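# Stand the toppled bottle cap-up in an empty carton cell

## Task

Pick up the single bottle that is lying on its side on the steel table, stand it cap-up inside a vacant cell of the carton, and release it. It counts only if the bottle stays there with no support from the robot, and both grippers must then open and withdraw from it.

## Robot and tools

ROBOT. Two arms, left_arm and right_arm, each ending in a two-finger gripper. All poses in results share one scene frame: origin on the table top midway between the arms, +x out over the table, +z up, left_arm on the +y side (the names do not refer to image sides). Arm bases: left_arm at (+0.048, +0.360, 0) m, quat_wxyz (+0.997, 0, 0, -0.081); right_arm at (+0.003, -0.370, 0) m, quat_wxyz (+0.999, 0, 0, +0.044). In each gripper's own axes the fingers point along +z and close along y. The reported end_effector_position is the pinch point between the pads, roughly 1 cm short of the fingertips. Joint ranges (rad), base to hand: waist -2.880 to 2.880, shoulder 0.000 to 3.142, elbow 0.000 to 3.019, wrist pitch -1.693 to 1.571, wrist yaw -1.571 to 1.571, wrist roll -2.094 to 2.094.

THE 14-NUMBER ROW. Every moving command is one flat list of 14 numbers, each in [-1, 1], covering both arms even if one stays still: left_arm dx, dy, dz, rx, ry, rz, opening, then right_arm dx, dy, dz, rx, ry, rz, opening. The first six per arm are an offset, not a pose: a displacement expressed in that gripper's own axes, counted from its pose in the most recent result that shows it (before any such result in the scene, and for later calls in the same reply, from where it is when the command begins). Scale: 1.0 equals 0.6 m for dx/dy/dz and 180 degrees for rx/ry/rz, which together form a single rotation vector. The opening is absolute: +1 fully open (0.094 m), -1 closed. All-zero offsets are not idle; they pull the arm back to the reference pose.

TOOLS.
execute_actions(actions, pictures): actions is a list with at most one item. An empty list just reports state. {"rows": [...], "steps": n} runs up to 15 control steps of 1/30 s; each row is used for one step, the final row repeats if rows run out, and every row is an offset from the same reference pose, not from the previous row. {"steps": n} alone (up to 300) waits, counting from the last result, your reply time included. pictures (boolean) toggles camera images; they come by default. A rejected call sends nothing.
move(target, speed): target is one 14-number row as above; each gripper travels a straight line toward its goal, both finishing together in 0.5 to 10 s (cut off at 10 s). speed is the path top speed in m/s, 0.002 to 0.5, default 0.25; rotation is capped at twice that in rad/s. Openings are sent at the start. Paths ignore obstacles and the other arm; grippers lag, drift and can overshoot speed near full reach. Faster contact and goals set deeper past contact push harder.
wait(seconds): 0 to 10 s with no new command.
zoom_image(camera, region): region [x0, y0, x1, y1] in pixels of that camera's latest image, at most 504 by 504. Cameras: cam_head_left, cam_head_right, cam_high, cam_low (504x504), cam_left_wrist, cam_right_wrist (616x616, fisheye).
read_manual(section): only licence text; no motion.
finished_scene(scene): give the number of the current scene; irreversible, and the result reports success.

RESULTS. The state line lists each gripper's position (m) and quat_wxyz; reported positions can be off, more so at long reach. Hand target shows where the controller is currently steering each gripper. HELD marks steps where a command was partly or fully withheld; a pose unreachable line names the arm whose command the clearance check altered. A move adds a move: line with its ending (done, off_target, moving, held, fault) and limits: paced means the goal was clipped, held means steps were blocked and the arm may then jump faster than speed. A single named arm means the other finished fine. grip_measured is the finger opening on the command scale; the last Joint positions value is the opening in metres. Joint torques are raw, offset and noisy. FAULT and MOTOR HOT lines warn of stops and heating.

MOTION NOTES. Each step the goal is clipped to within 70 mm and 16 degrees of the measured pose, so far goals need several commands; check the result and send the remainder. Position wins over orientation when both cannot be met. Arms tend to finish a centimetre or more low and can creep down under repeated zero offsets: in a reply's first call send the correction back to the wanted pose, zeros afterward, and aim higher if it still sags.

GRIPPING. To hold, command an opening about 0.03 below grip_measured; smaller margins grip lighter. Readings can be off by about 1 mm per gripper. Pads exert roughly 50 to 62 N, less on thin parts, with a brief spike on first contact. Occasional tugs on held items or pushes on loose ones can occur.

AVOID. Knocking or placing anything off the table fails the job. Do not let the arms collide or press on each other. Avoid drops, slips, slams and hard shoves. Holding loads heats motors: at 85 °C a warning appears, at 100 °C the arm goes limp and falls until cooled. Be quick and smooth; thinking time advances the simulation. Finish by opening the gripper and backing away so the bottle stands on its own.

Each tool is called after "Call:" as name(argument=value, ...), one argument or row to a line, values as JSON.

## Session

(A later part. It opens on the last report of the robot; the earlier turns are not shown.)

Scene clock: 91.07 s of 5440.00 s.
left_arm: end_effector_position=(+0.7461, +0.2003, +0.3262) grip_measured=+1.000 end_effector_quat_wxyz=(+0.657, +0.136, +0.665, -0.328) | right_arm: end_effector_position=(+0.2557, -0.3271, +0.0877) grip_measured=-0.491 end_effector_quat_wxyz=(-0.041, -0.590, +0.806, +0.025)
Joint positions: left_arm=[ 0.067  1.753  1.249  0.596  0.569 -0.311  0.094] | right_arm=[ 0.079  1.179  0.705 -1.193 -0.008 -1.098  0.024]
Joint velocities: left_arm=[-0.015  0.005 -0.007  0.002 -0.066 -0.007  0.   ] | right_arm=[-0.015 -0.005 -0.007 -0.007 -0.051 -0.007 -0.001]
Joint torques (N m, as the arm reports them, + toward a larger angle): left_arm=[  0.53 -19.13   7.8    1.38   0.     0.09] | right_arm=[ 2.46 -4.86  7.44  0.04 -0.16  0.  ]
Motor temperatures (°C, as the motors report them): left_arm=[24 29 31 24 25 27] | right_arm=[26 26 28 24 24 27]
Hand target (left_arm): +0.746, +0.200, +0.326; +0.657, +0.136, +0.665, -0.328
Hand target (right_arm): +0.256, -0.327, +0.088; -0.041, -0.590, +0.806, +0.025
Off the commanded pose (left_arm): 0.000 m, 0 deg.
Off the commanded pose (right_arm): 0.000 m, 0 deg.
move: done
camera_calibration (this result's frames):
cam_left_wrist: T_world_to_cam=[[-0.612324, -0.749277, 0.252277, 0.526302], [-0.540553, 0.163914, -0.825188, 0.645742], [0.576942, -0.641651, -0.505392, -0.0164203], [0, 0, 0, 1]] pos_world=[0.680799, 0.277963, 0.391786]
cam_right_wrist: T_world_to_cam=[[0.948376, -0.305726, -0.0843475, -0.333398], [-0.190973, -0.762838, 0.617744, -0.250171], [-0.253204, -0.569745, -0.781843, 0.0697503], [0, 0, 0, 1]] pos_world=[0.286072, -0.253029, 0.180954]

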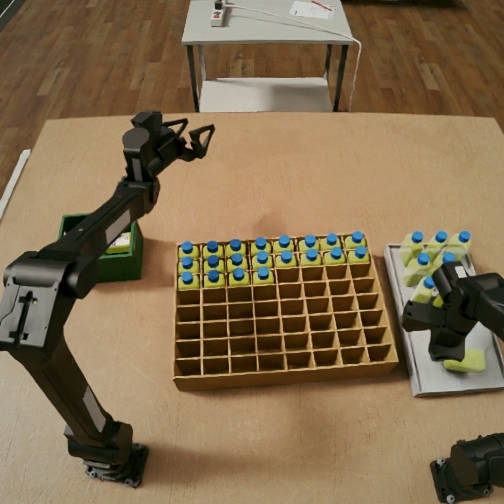

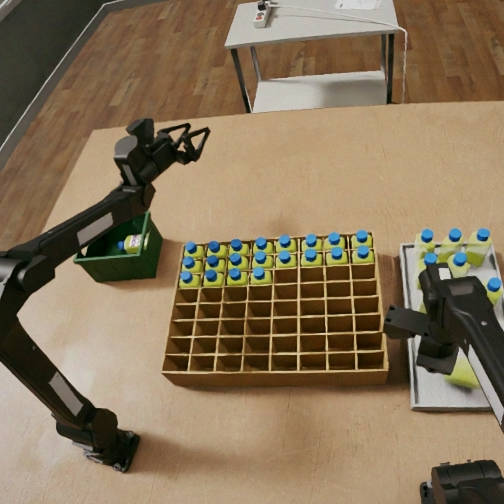

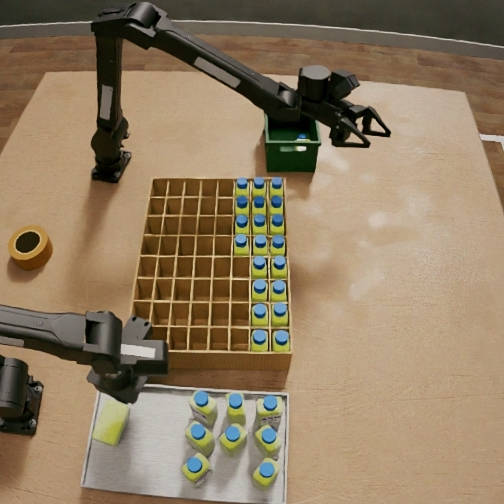

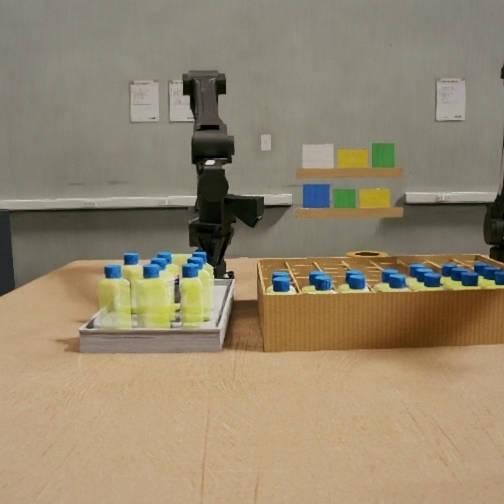

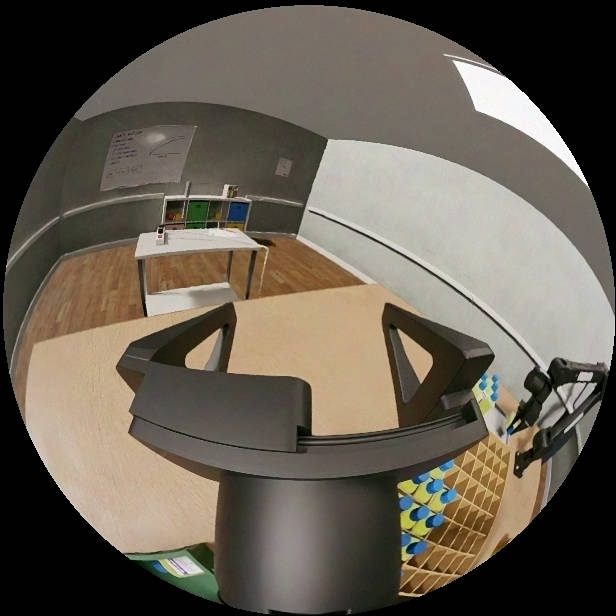

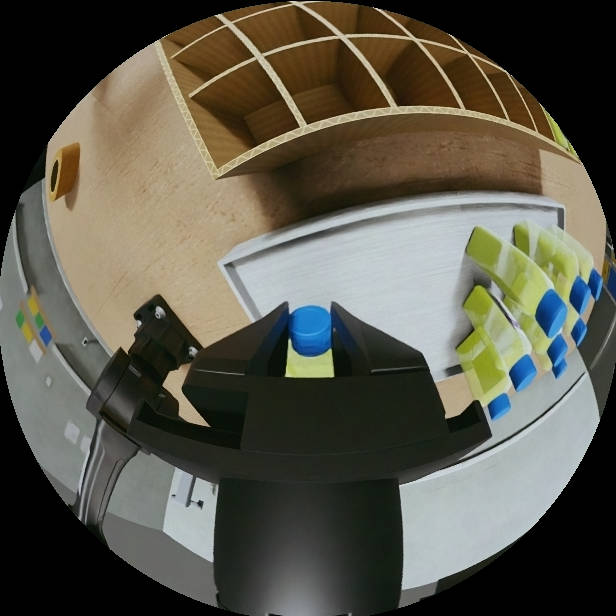

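Call:
move(
  target=[0,0,0,0,0,0,1,-0.03,-0.03,-0.2,0,0,0,-0.55],
  speed=0.12,
)

Scene clock: 113.63 s of 5440.00 s.
left_arm: end_effector_position=(+0.7461, +0.2003, +0.3262) grip_measured=+1.000 end_effector_quat_wxyz=(+0.657, +0.136, +0.665, -0.328) | right_arm: end_effector_position=(+0.2745, -0.3220, +0.1820) grip_measured=-0.502 end_effector_quat_wxyz=(-0.065, -0.586, +0.807, +0.037)
Joint positions: left_arm=[ 0.067  1.753  1.249  0.596  0.569 -0.311  0.094] | right_arm=[ 0.084  1.177  0.962 -1.506 -0.009 -1.086  0.023]
Joint velocities: left_arm=[ 0.005  0.005  0.007  0.012  0.037 -0.007  0.   ] | right_arm=[-0.015 -0.005  0.002 -0.017 -0.007  0.051 -0.001]
Joint torques (N m, as the arm reports them, + toward a larger angle): left_arm=[  0.67 -19.03   7.93   1.38   0.02   0.07] | right_arm=[ 4.05 -5.67 12.66 -0.34 -0.21  0.1 ]
Motor temperatures (°C, as the motors report them): left_arm=[24 29 31 24 25 27] | right_arm=[26 26 28 24 24 27]
Hand target (left_arm): +0.746, +0.200, +0.326; +0.657, +0.136, +0.665, -0.328
Hand target (right_arm): +0.288, -0.315, +0.205; -0.040, -0.590, +0.806, +0.025
Off the commanded pose (left_arm): 0.000 m, 0 deg.
Off the commanded pose (right_arm): 0.028 m, 3 deg.
After step 90, 18.13 s passed at rest.
move: off_target (right_arm)
camera_calibration (this result's frames):
cam_left_wrist: T_world_to_cam=[[-0.612324, -0.749277, 0.252277, 0.526302], [-0.540553, 0.163914, -0.825188, 0.645742], [0.576942, -0.641651, -0.505392, -0.0164203], [0, 0, 0, 1]] pos_world=[0.680799, 0.277963, 0.391786]
cam_right_wrist: T_world_to_cam=[[0.940688, -0.312561, -0.13195, -0.333153], [-0.162426, -0.756352, 0.633679, -0.309646], [-0.297864, -0.574662, -0.76226, 0.158298], [0, 0, 0, 1]] pos_world=[0.31025, -0.247364, 0.27292]

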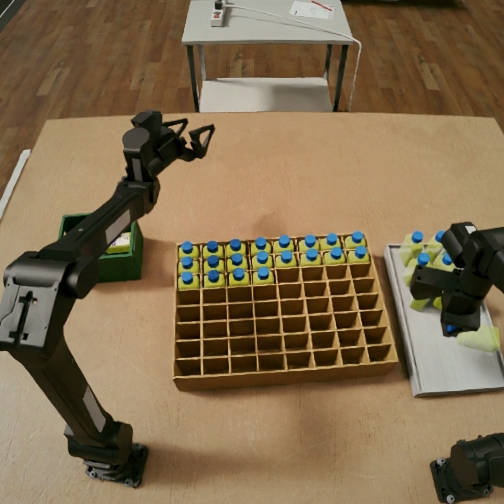

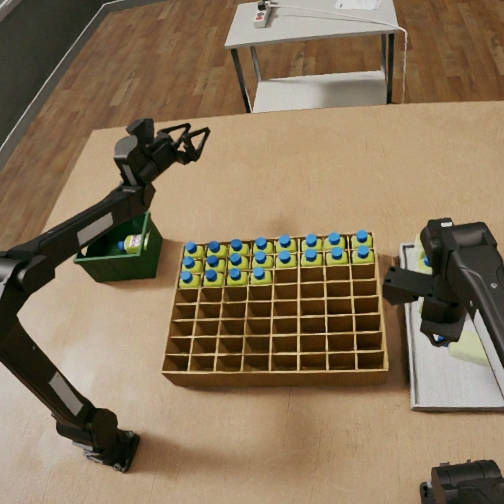

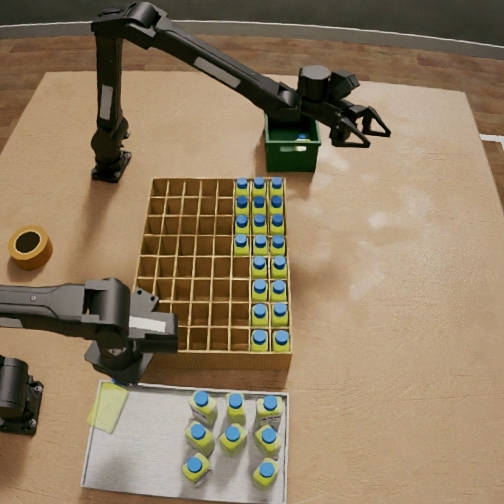

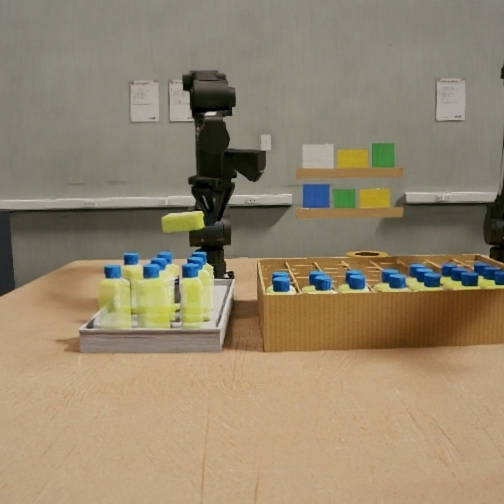

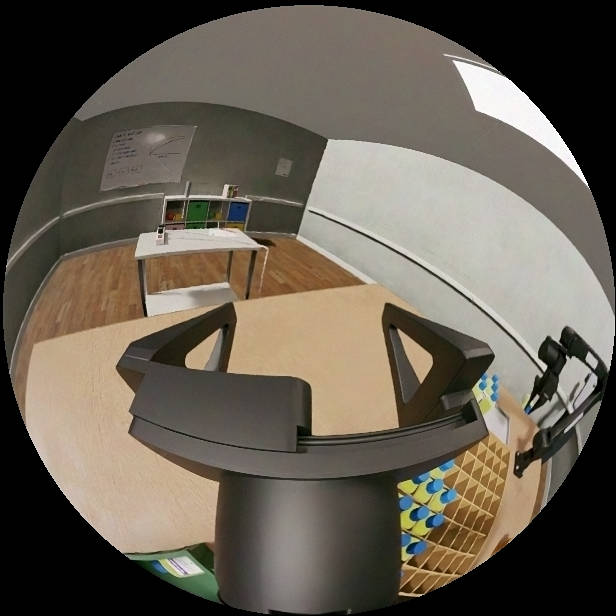

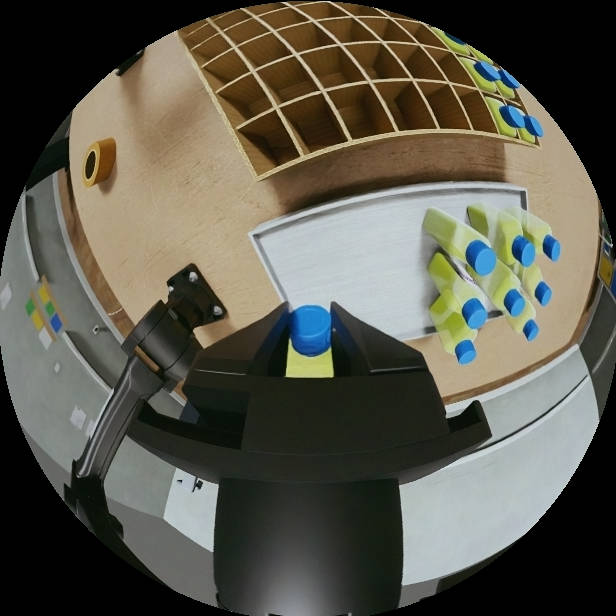

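Call:
move(
  target=[0,0,0,0,0,0,1,-0.284,-0.061,-0.14,0.335,-0.47,0.296,-0.55],
  speed=0.15,
)

Scene clock: 125.23 s of 5440.00 s.
left_arm: end_effector_position=(+0.7461, +0.2003, +0.3262) grip_measured=+1.000 end_effector_quat_wxyz=(+0.657, +0.136, +0.665, -0.328) | right_arm: end_effector_position=(+0.3747, -0.1750, +0.2438) grip_measured=-0.502 end_effector_quat_wxyz=(+0.701, -0.000, +0.713, -0.007)
Joint positions: left_arm=[ 0.067  1.753  1.249  0.596  0.569 -0.311  0.094] | right_arm=[0.692 1.127 0.402 0.701 0.789 0.006 0.023]
Joint velocities: left_arm=[-0.005 -0.015 -0.007 -0.012  0.037  0.022  0.   ] | right_arm=[ 0.015 -0.024 -0.017  0.012  0.007  0.022 -0.   ]
Joint torques (N m, as the arm reports them, + toward a larger angle): left_arm=[  0.76 -19.18   7.89   1.37   0.     0.07] | right_arm=[ 3.55 -3.99  7.96  2.2   0.1  -0.15]
Motor temperatures (°C, as the motors report them): left_arm=[24 29 31 24 25 27] | right_arm=[26 26 29 24 24 27]
Hand target (left_arm): +0.746, +0.200, +0.326; +0.657, +0.136, +0.665, -0.328
Hand target (right_arm): +0.373, -0.169, +0.250; +0.708, -0.001, +0.706, -0.000
Off the commanded pose (left_arm): 0.000 m, 0 deg.
Off the commanded pose (right_arm): 0.008 m, 1 deg.
After step 90, 1.47 s passed at rest.
move: done
camera_calibration (this result's frames):
cam_left_wrist: T_world_to_cam=[[-0.612324, -0.749277, 0.252277, 0.526302], [-0.540553, 0.163914, -0.825188, 0.645742], [0.576942, -0.641651, -0.505392, -0.0164203], [0, 0, 0, 1]] pos_world=[0.680799, 0.277963, 0.391786]
cam_right_wrist: T_world_to_cam=[[-0.0135725, -0.999882, 0.00718336, -0.169945], [-0.603546, 0.00246446, -0.797324, 0.425651], [0.797213, -0.0151572, -0.603508, -0.0314053], [0, 0, 0, 1]] pos_world=[0.27963, -0.17145, 0.321649]

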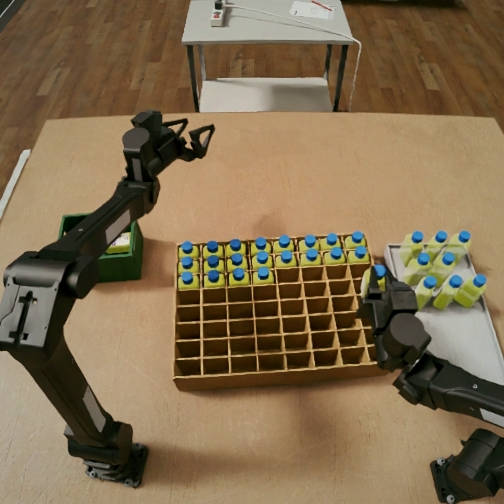

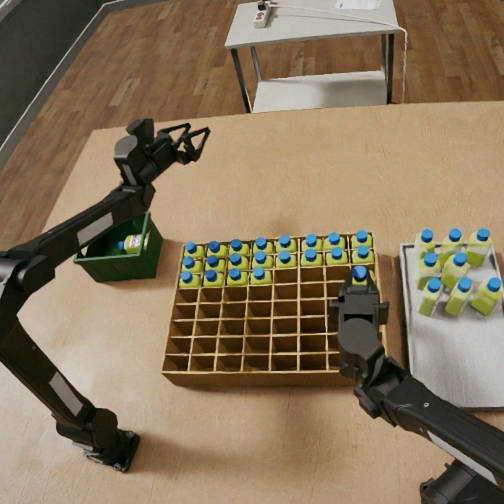

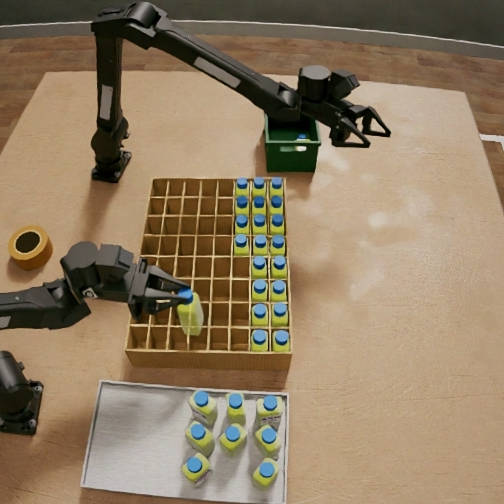

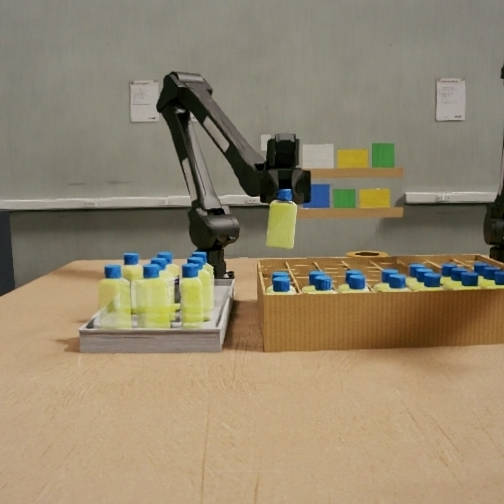

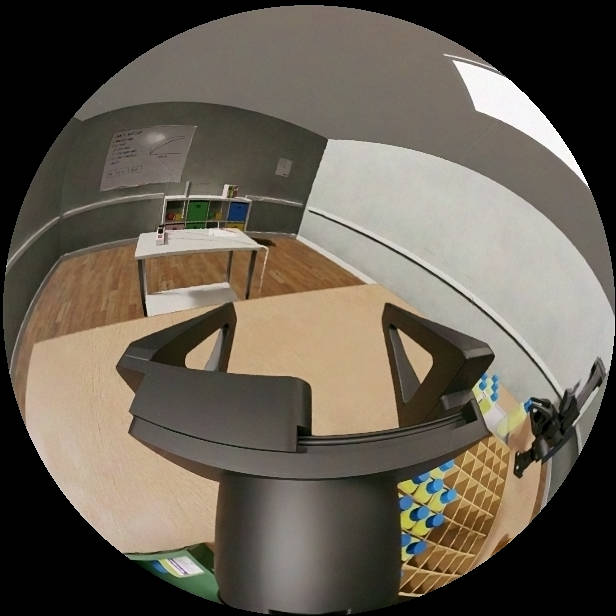

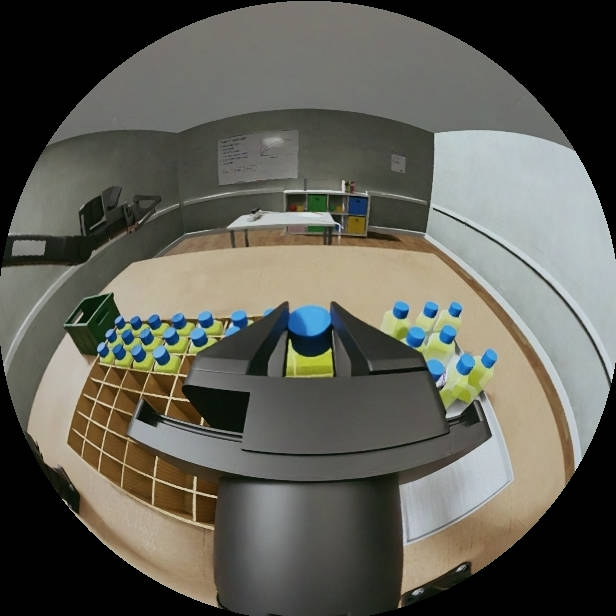

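Call:
zoom_image(
  camera="cam_low",
  region=[230,160,370,310],
)

Call:
zoom_image(
  camera="cam_high",
  region=[110,250,280,390],
)

Call:
zoom_image(
  camera="cam_head_left",
  region=[280,230,430,390],
)

Region (230, 160, 370, 310) of cam_low's 504x504 image, scaled by 3.360, with more detail than that image has; it fills the left 470 columns of this view, and the rest is white.

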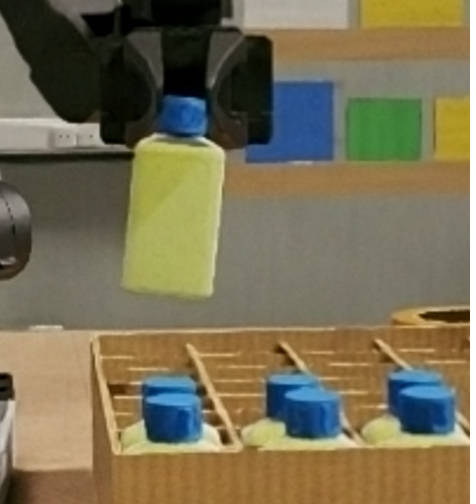

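Region (110, 250, 280, 390) of cam_high's 504x504 image, scaled by 2.965, with more detail than that image has; it fills the top 415 rows of this view, and the rest is white.

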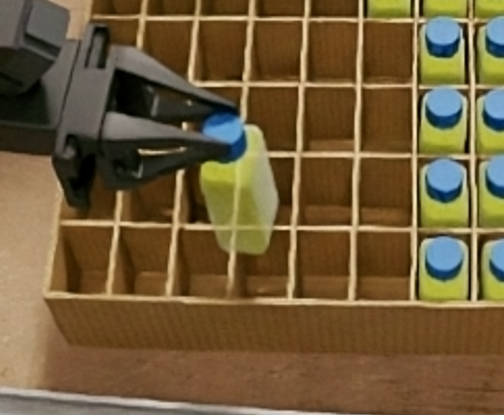

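Region (280, 230, 430, 390) of cam_head_left's 504x504 image, scaled by 3.150, with more detail than that image has; it fills the left 472 columns of this view, and the rest is white.

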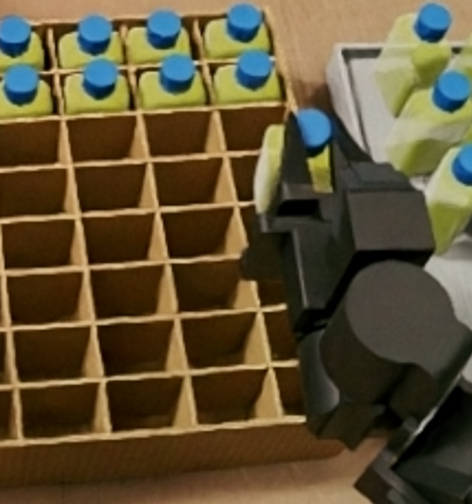

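Call:
move(
  target=[0,0,0,0,0,0,1,0.035,0,0,0,0,0.03,-0.55],
  speed=0.06,
)

Call:
zoom_image(
  camera="cam_low",
  region=[230,160,370,310],
)

Call:
zoom_image(
  camera="cam_high",
  region=[110,250,280,390],
)

Scene clock: 135.63 s of 5440.00 s.
left_arm: end_effector_position=(+0.7461, +0.2003, +0.3262) grip_measured=+1.000 end_effector_quat_wxyz=(+0.657, +0.136, +0.665, -0.328) | right_arm: end_effector_position=(+0.3738, -0.1759, +0.2204) grip_measured=-0.502 end_effector_quat_wxyz=(+0.696, +0.025, +0.717, +0.017)
Joint positions: left_arm=[ 0.067  1.753  1.249  0.596  0.569 -0.311  0.094] | right_arm=[0.692 1.188 0.373 0.772 0.789 0.091 0.023]
Joint velocities: left_arm=[-0.005 -0.005 -0.007  0.012 -0.007 -0.007  0.   ] | right_arm=[ 0.015 -0.005 -0.002  0.017 -0.051  0.081  0.   ]
Joint torques (N m, as the arm reports them, + toward a larger angle): left_arm=[  0.69 -19.27   7.9    1.34   0.     0.08] | right_arm=[ 2.3  -4.31  7.04  2.23 -0.06  0.04]
Motor temperatures (°C, as the motors report them): left_arm=[24 29 31 24 25 27] | right_arm=[26 26 28 25 24 27]
Hand target (left_arm): +0.746, +0.200, +0.326; +0.657, +0.136, +0.665, -0.328
Hand target (right_arm): +0.374, -0.175, +0.223; +0.701, +0.033, +0.712, +0.026
Off the commanded pose (left_arm): 0.000 m, 0 deg.
Off the commanded pose (right_arm): 0.003 m, 2 deg.
After step 90, 6.30 s passed at rest.
move: done
camera_calibration (this result's frames):
cam_left_wrist: T_world_to_cam=[[-0.612324, -0.749277, 0.252277, 0.526302], [-0.540553, 0.163914, -0.825188, 0.645742], [0.576942, -0.641651, -0.505392, -0.0164203], [0, 0, 0, 1]] pos_world=[0.680799, 0.277963, 0.391786]
cam_right_wrist: T_world_to_cam=[[-0.0159595, -0.997878, -0.0631258, -0.153936], [-0.614408, 0.0595953, -0.786734, 0.418185], [0.788827, 0.0262291, -0.614055, -0.0321218], [0, 0, 0, 1]] pos_world=[0.279818, -0.177688, 0.299558]

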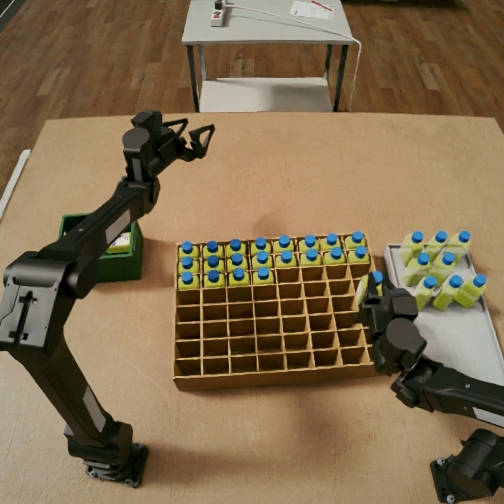

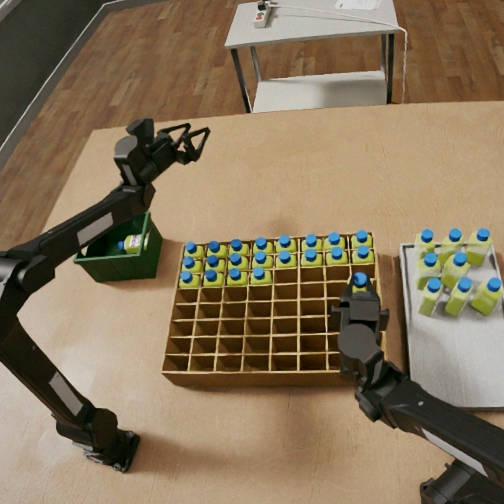

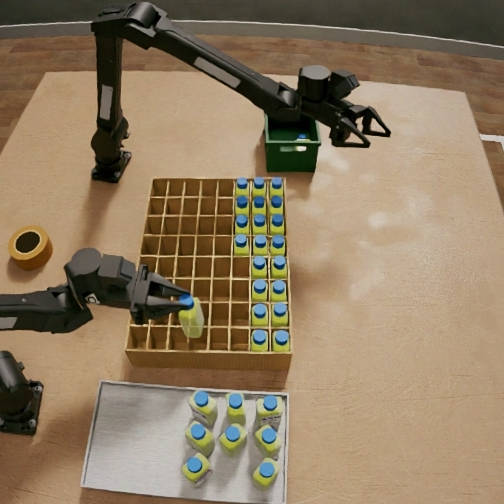

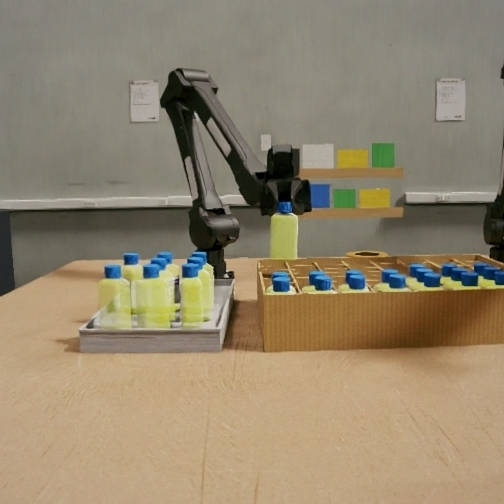

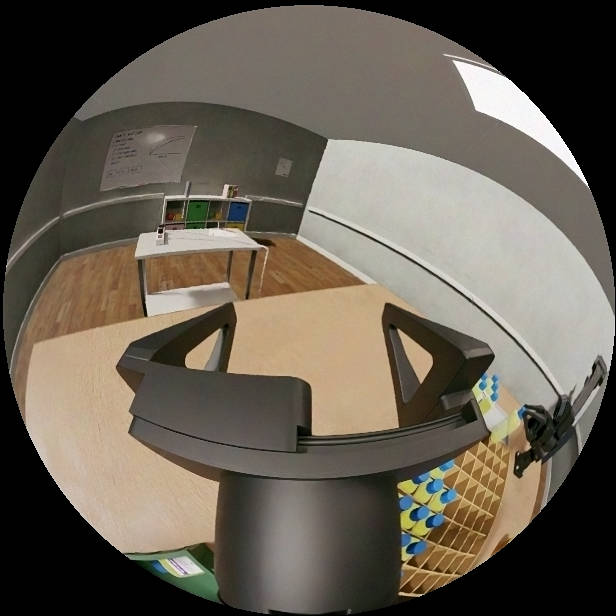

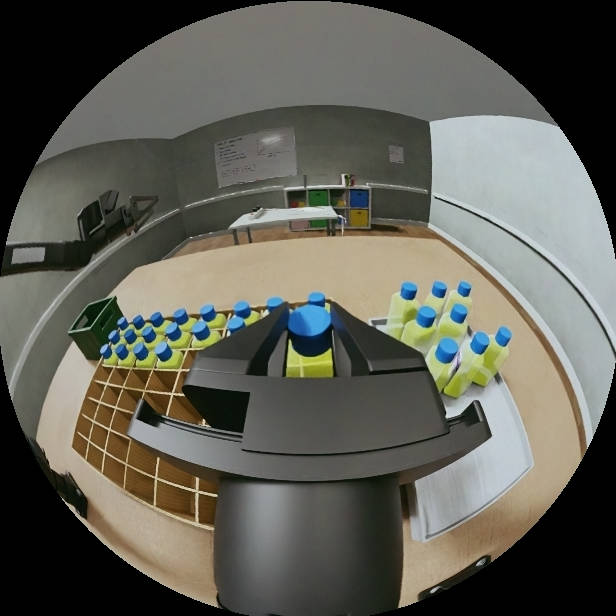

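Region (230, 160, 370, 310) of cam_low's 504x504 image, scaled by 3.360, with more detail than that image has; it fills the left 470 columns of this view, and the rest is white.

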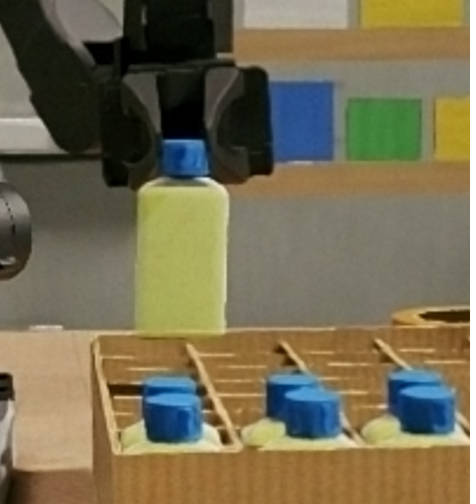

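Region (110, 250, 280, 390) of cam_high's 504x504 image, scaled by 2.965, with more detail than that image has; it fills the top 415 rows of this view, and the rest is white.

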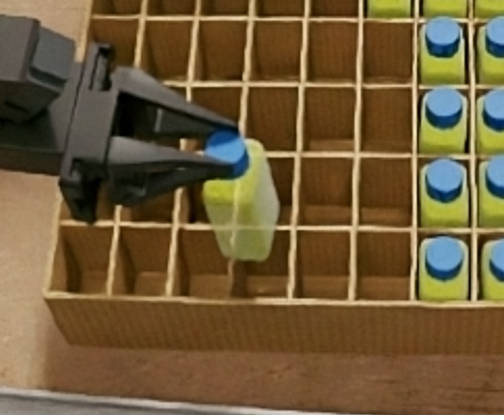

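Call:
move(
  target=[0,0,0,0,0,0,1,0,-0.032,0.025,0,0,0,-0.55],
  speed=0.04,
)

Call:
zoom_image(
  camera="cam_low",
  region=[230,160,370,310],
)

Call:
zoom_image(
  camera="cam_high",
  region=[110,250,280,390],
)

Scene clock: 145.63 s of 5440.00 s.
left_arm: end_effector_position=(+0.7461, +0.2003, +0.3262) grip_measured=+1.000 end_effector_quat_wxyz=(+0.657, +0.136, +0.665, -0.328) | right_arm: end_effector_position=(+0.3861, -0.1904, +0.2168) grip_measured=-0.502 end_effector_quat_wxyz=(+0.693, +0.022, +0.720, +0.021)
Joint positions: left_arm=[ 0.067  1.753  1.249  0.596  0.569 -0.311  0.094] | right_arm=[0.619 1.188 0.366 0.772 0.705 0.093 0.023]
Joint velocities: left_arm=[-0.015  0.005  0.027 -0.012  0.022  0.037  0.   ] | right_arm=[-0.015 -0.015 -0.002 -0.002 -0.007 -0.066 -0.001]
Joint torques (N m, as the arm reports them, + toward a larger angle): left_arm=[  0.6  -19.29   7.81   1.32   0.01   0.08] | right_arm=[ 1.15 -4.59  7.27  1.63 -0.19 -0.1 ]
Motor temperatures (°C, as the motors report them): left_arm=[24 29 31 24 25 27] | right_arm=[26 26 28 25 24 27]
Hand target (left_arm): +0.746, +0.200, +0.326; +0.657, +0.136, +0.665, -0.328
Hand target (right_arm): +0.389, -0.195, +0.219; +0.696, +0.026, +0.718, +0.018
Off the commanded pose (left_arm): 0.000 m, 0 deg.
Off the commanded pose (right_arm): 0.006 m, 1 deg.
After step 90, 6.10 s passed at rest.
move: done
camera_calibration (this result's frames):
cam_left_wrist: T_world_to_cam=[[-0.612324, -0.749277, 0.252277, 0.526302], [-0.540553, 0.163914, -0.825188, 0.645742], [0.576942, -0.641651, -0.505392, -0.0164203], [0, 0, 0, 1]] pos_world=[0.680799, 0.277963, 0.391786]
cam_right_wrist: T_world_to_cam=[[-0.00594246, -0.997942, -0.063849, -0.172196], [-0.620829, 0.0537363, -0.782103, 0.42418], [0.783924, 0.0349917, -0.61987, -0.0388015], [0, 0, 0, 1]] pos_world=[0.292737, -0.193278, 0.296706]

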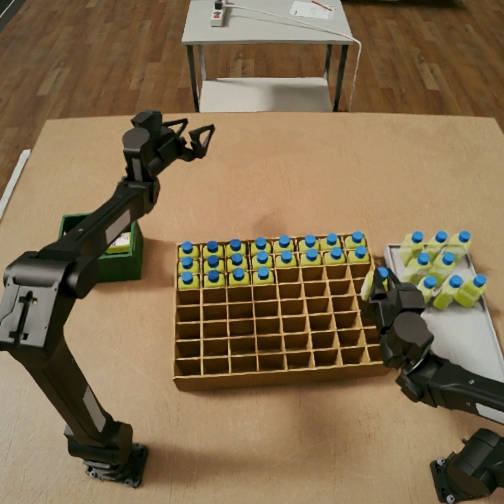

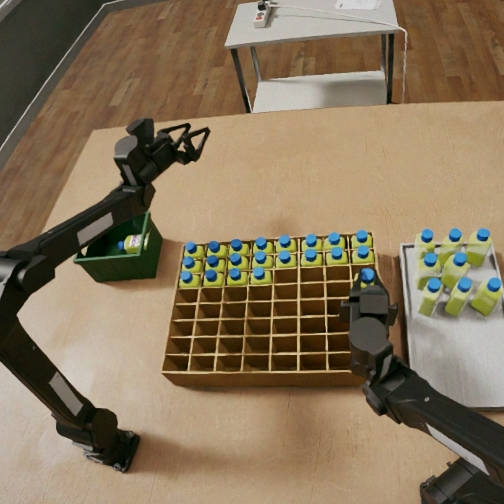

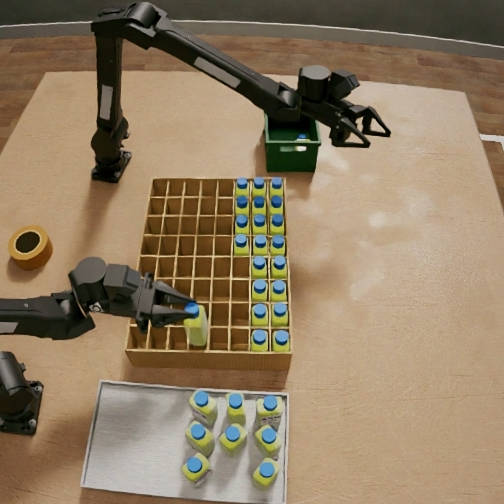

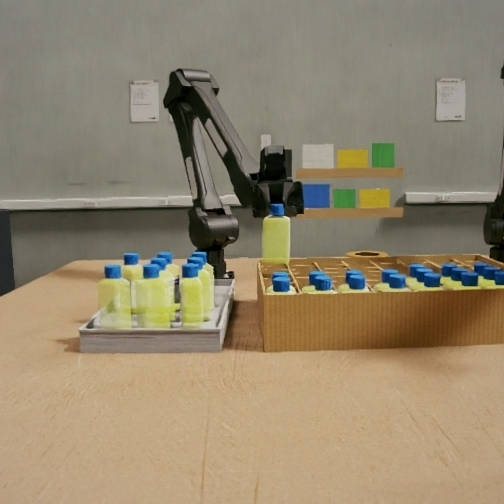

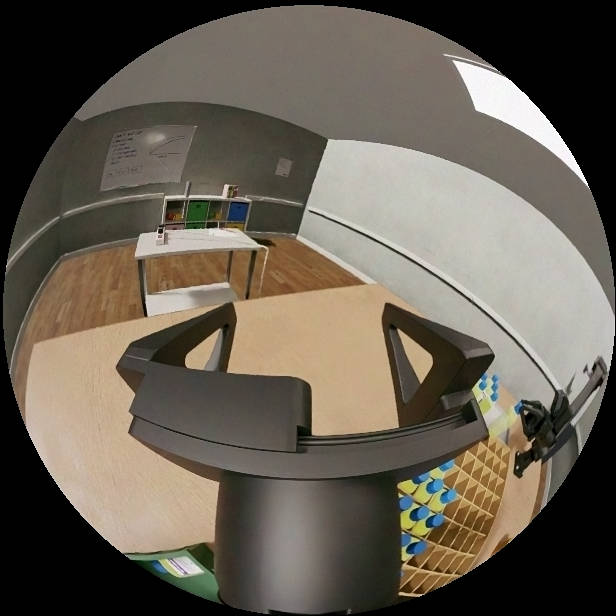

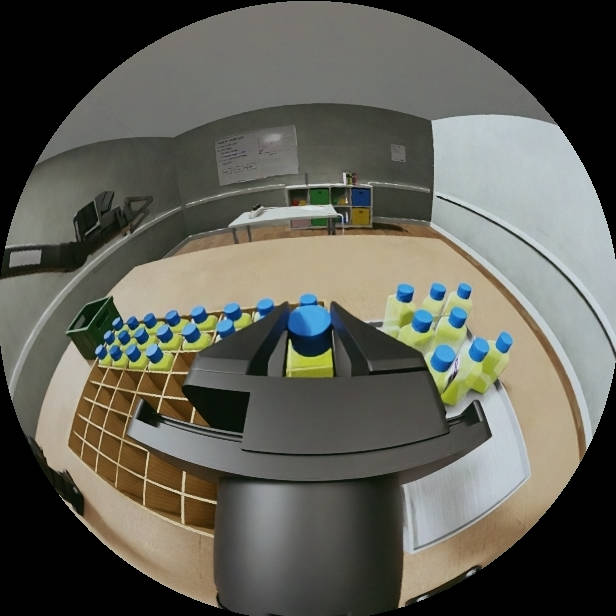

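Region (230, 160, 370, 310) of cam_low's 504x504 image, scaled by 3.360, with more detail than that image has; it fills the left 470 columns of this view, and the rest is white.

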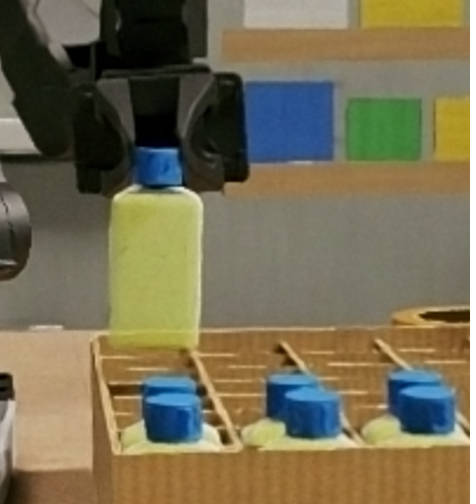

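Region (110, 250, 280, 390) of cam_high's 504x504 image, scaled by 2.965, with more detail than that image has; it fills the top 415 rows of this view, and the rest is white.

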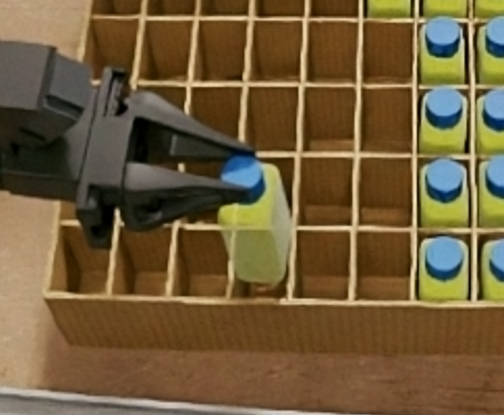

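Call:
move(
  target=[0,0,0,0,0,0,1,0.055,0,0,0,0,0,-0.55],
  speed=0.03,
)

Call:
zoom_image(
  camera="cam_low",
  region=[230,160,370,310],
)

Call:
zoom_image(
  camera="cam_high",
  region=[110,250,280,390],
)

Scene clock: 149.77 s of 5440.00 s.
left_arm: end_effector_position=(+0.7461, +0.2003, +0.3262) grip_measured=+1.000 end_effector_quat_wxyz=(+0.657, +0.136, +0.665, -0.328) | right_arm: end_effector_position=(+0.3875, -0.1906, +0.1898) grip_measured=-0.502 end_effector_quat_wxyz=(+0.694, +0.025, +0.719, +0.019)
Joint positions: left_arm=[ 0.067  1.753  1.249  0.596  0.569 -0.311  0.094] | right_arm=[0.619 1.306 0.339 0.92  0.713 0.093 0.023]
Joint velocities: left_arm=[ 0.005 -0.015  0.007  0.012 -0.037  0.007  0.   ] | right_arm=[-0.005  0.005 -0.007  0.007 -0.037 -0.022  0.   ]
Joint torques (N m, as the arm reports them, + toward a larger angle): left_arm=[  0.56 -19.35   7.82   1.37   0.     0.06] | right_arm=[ 3.24 -3.82  5.56  2.09 -0.06 -0.01]
Motor temperatures (°C, as the motors report them): left_arm=[24 29 31 24 25 27] | right_arm=[26 26 28 25 24 27]
Hand target (left_arm): +0.746, +0.200, +0.326; +0.657, +0.136, +0.665, -0.328
Hand target (right_arm): +0.385, -0.188, +0.184; +0.693, +0.022, +0.720, +0.021
Off the commanded pose (left_arm): 0.000 m, 0 deg.
Off the commanded pose (right_arm): 0.007 m, 1 deg.
move: done
camera_calibration (this result's frames):
cam_left_wrist: T_world_to_cam=[[-0.612324, -0.749277, 0.252277, 0.526302], [-0.540553, 0.163914, -0.825188, 0.645742], [0.576942, -0.641651, -0.505392, -0.0164203], [0, 0, 0, 1]] pos_world=[0.680799, 0.277963, 0.391786]
cam_right_wrist: T_world_to_cam=[[-0.013722, -0.997722, -0.0660568, -0.170639], [-0.617903, 0.0604005, -0.783931, 0.404376], [0.786135, 0.0300596, -0.617324, -0.058916], [0, 0, 0, 1]] pos_world=[0.29384, -0.192904, 0.269361]

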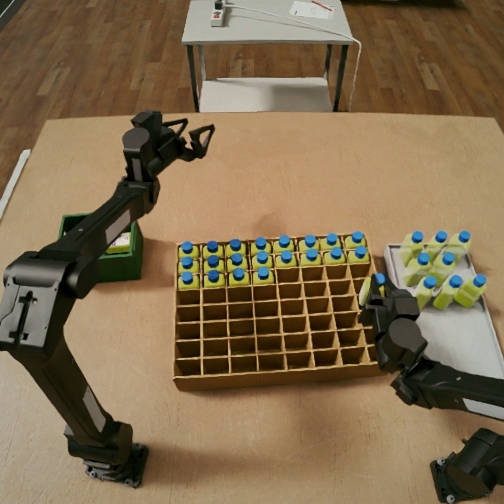

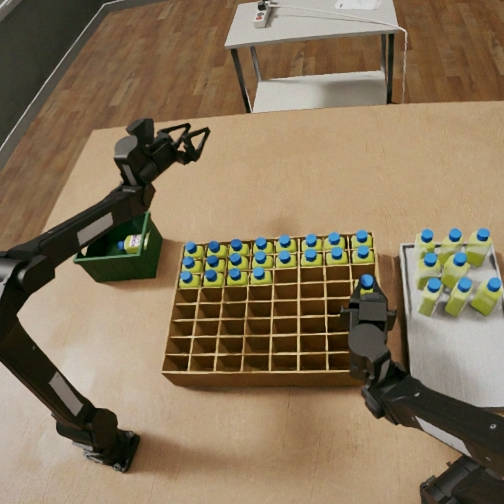

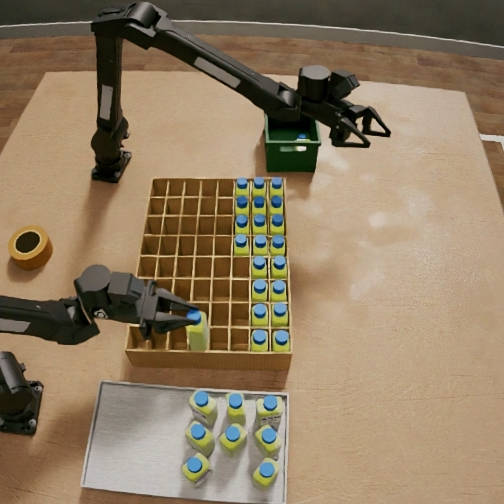

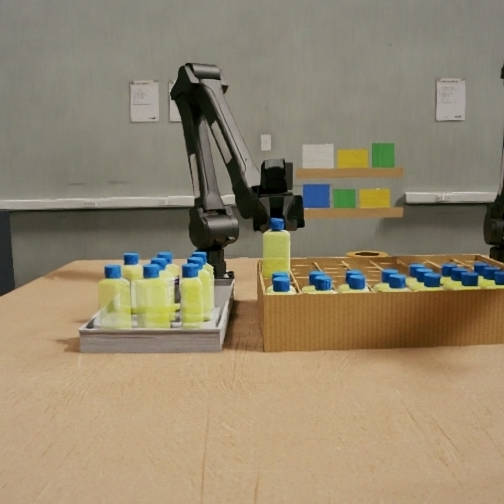

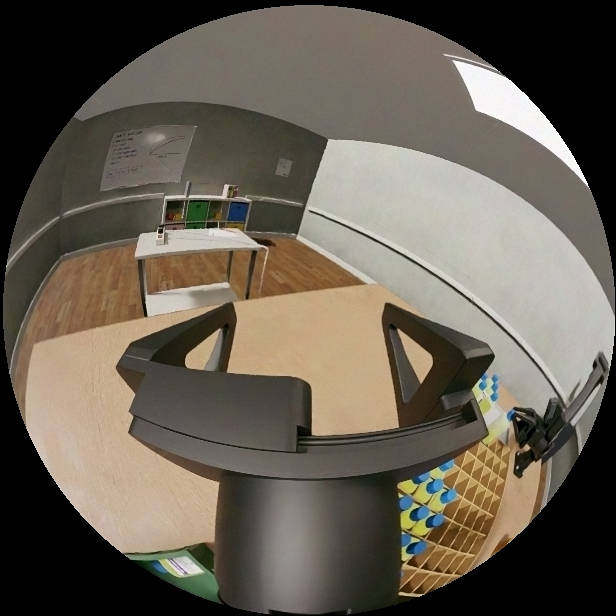

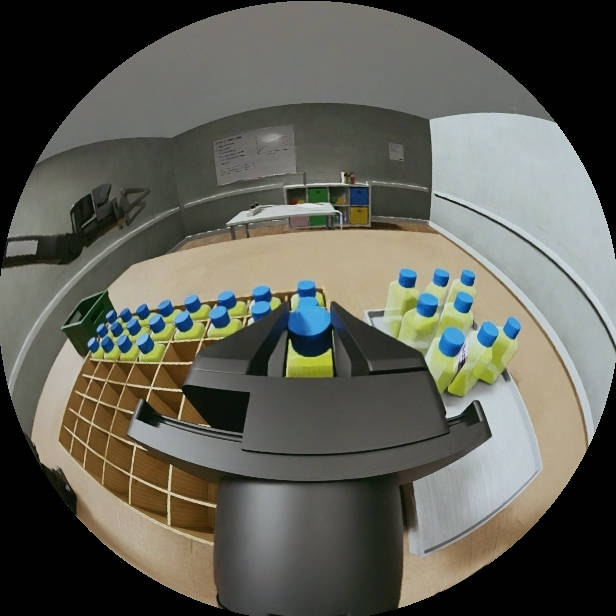

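Region (230, 160, 370, 310) of cam_low's 504x504 image, scaled by 3.360, with more detail than that image has; it fills the left 470 columns of this view, and the rest is white.

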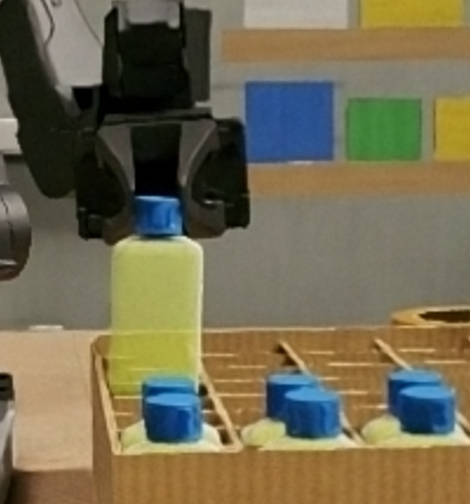

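Region (110, 250, 280, 390) of cam_high's 504x504 image, scaled by 2.965, with more detail than that image has; it fills the top 415 rows of this view, and the rest is white.

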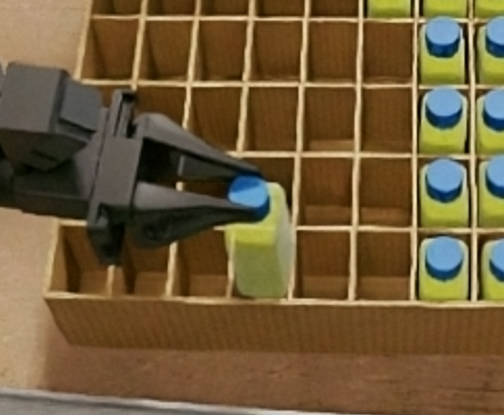

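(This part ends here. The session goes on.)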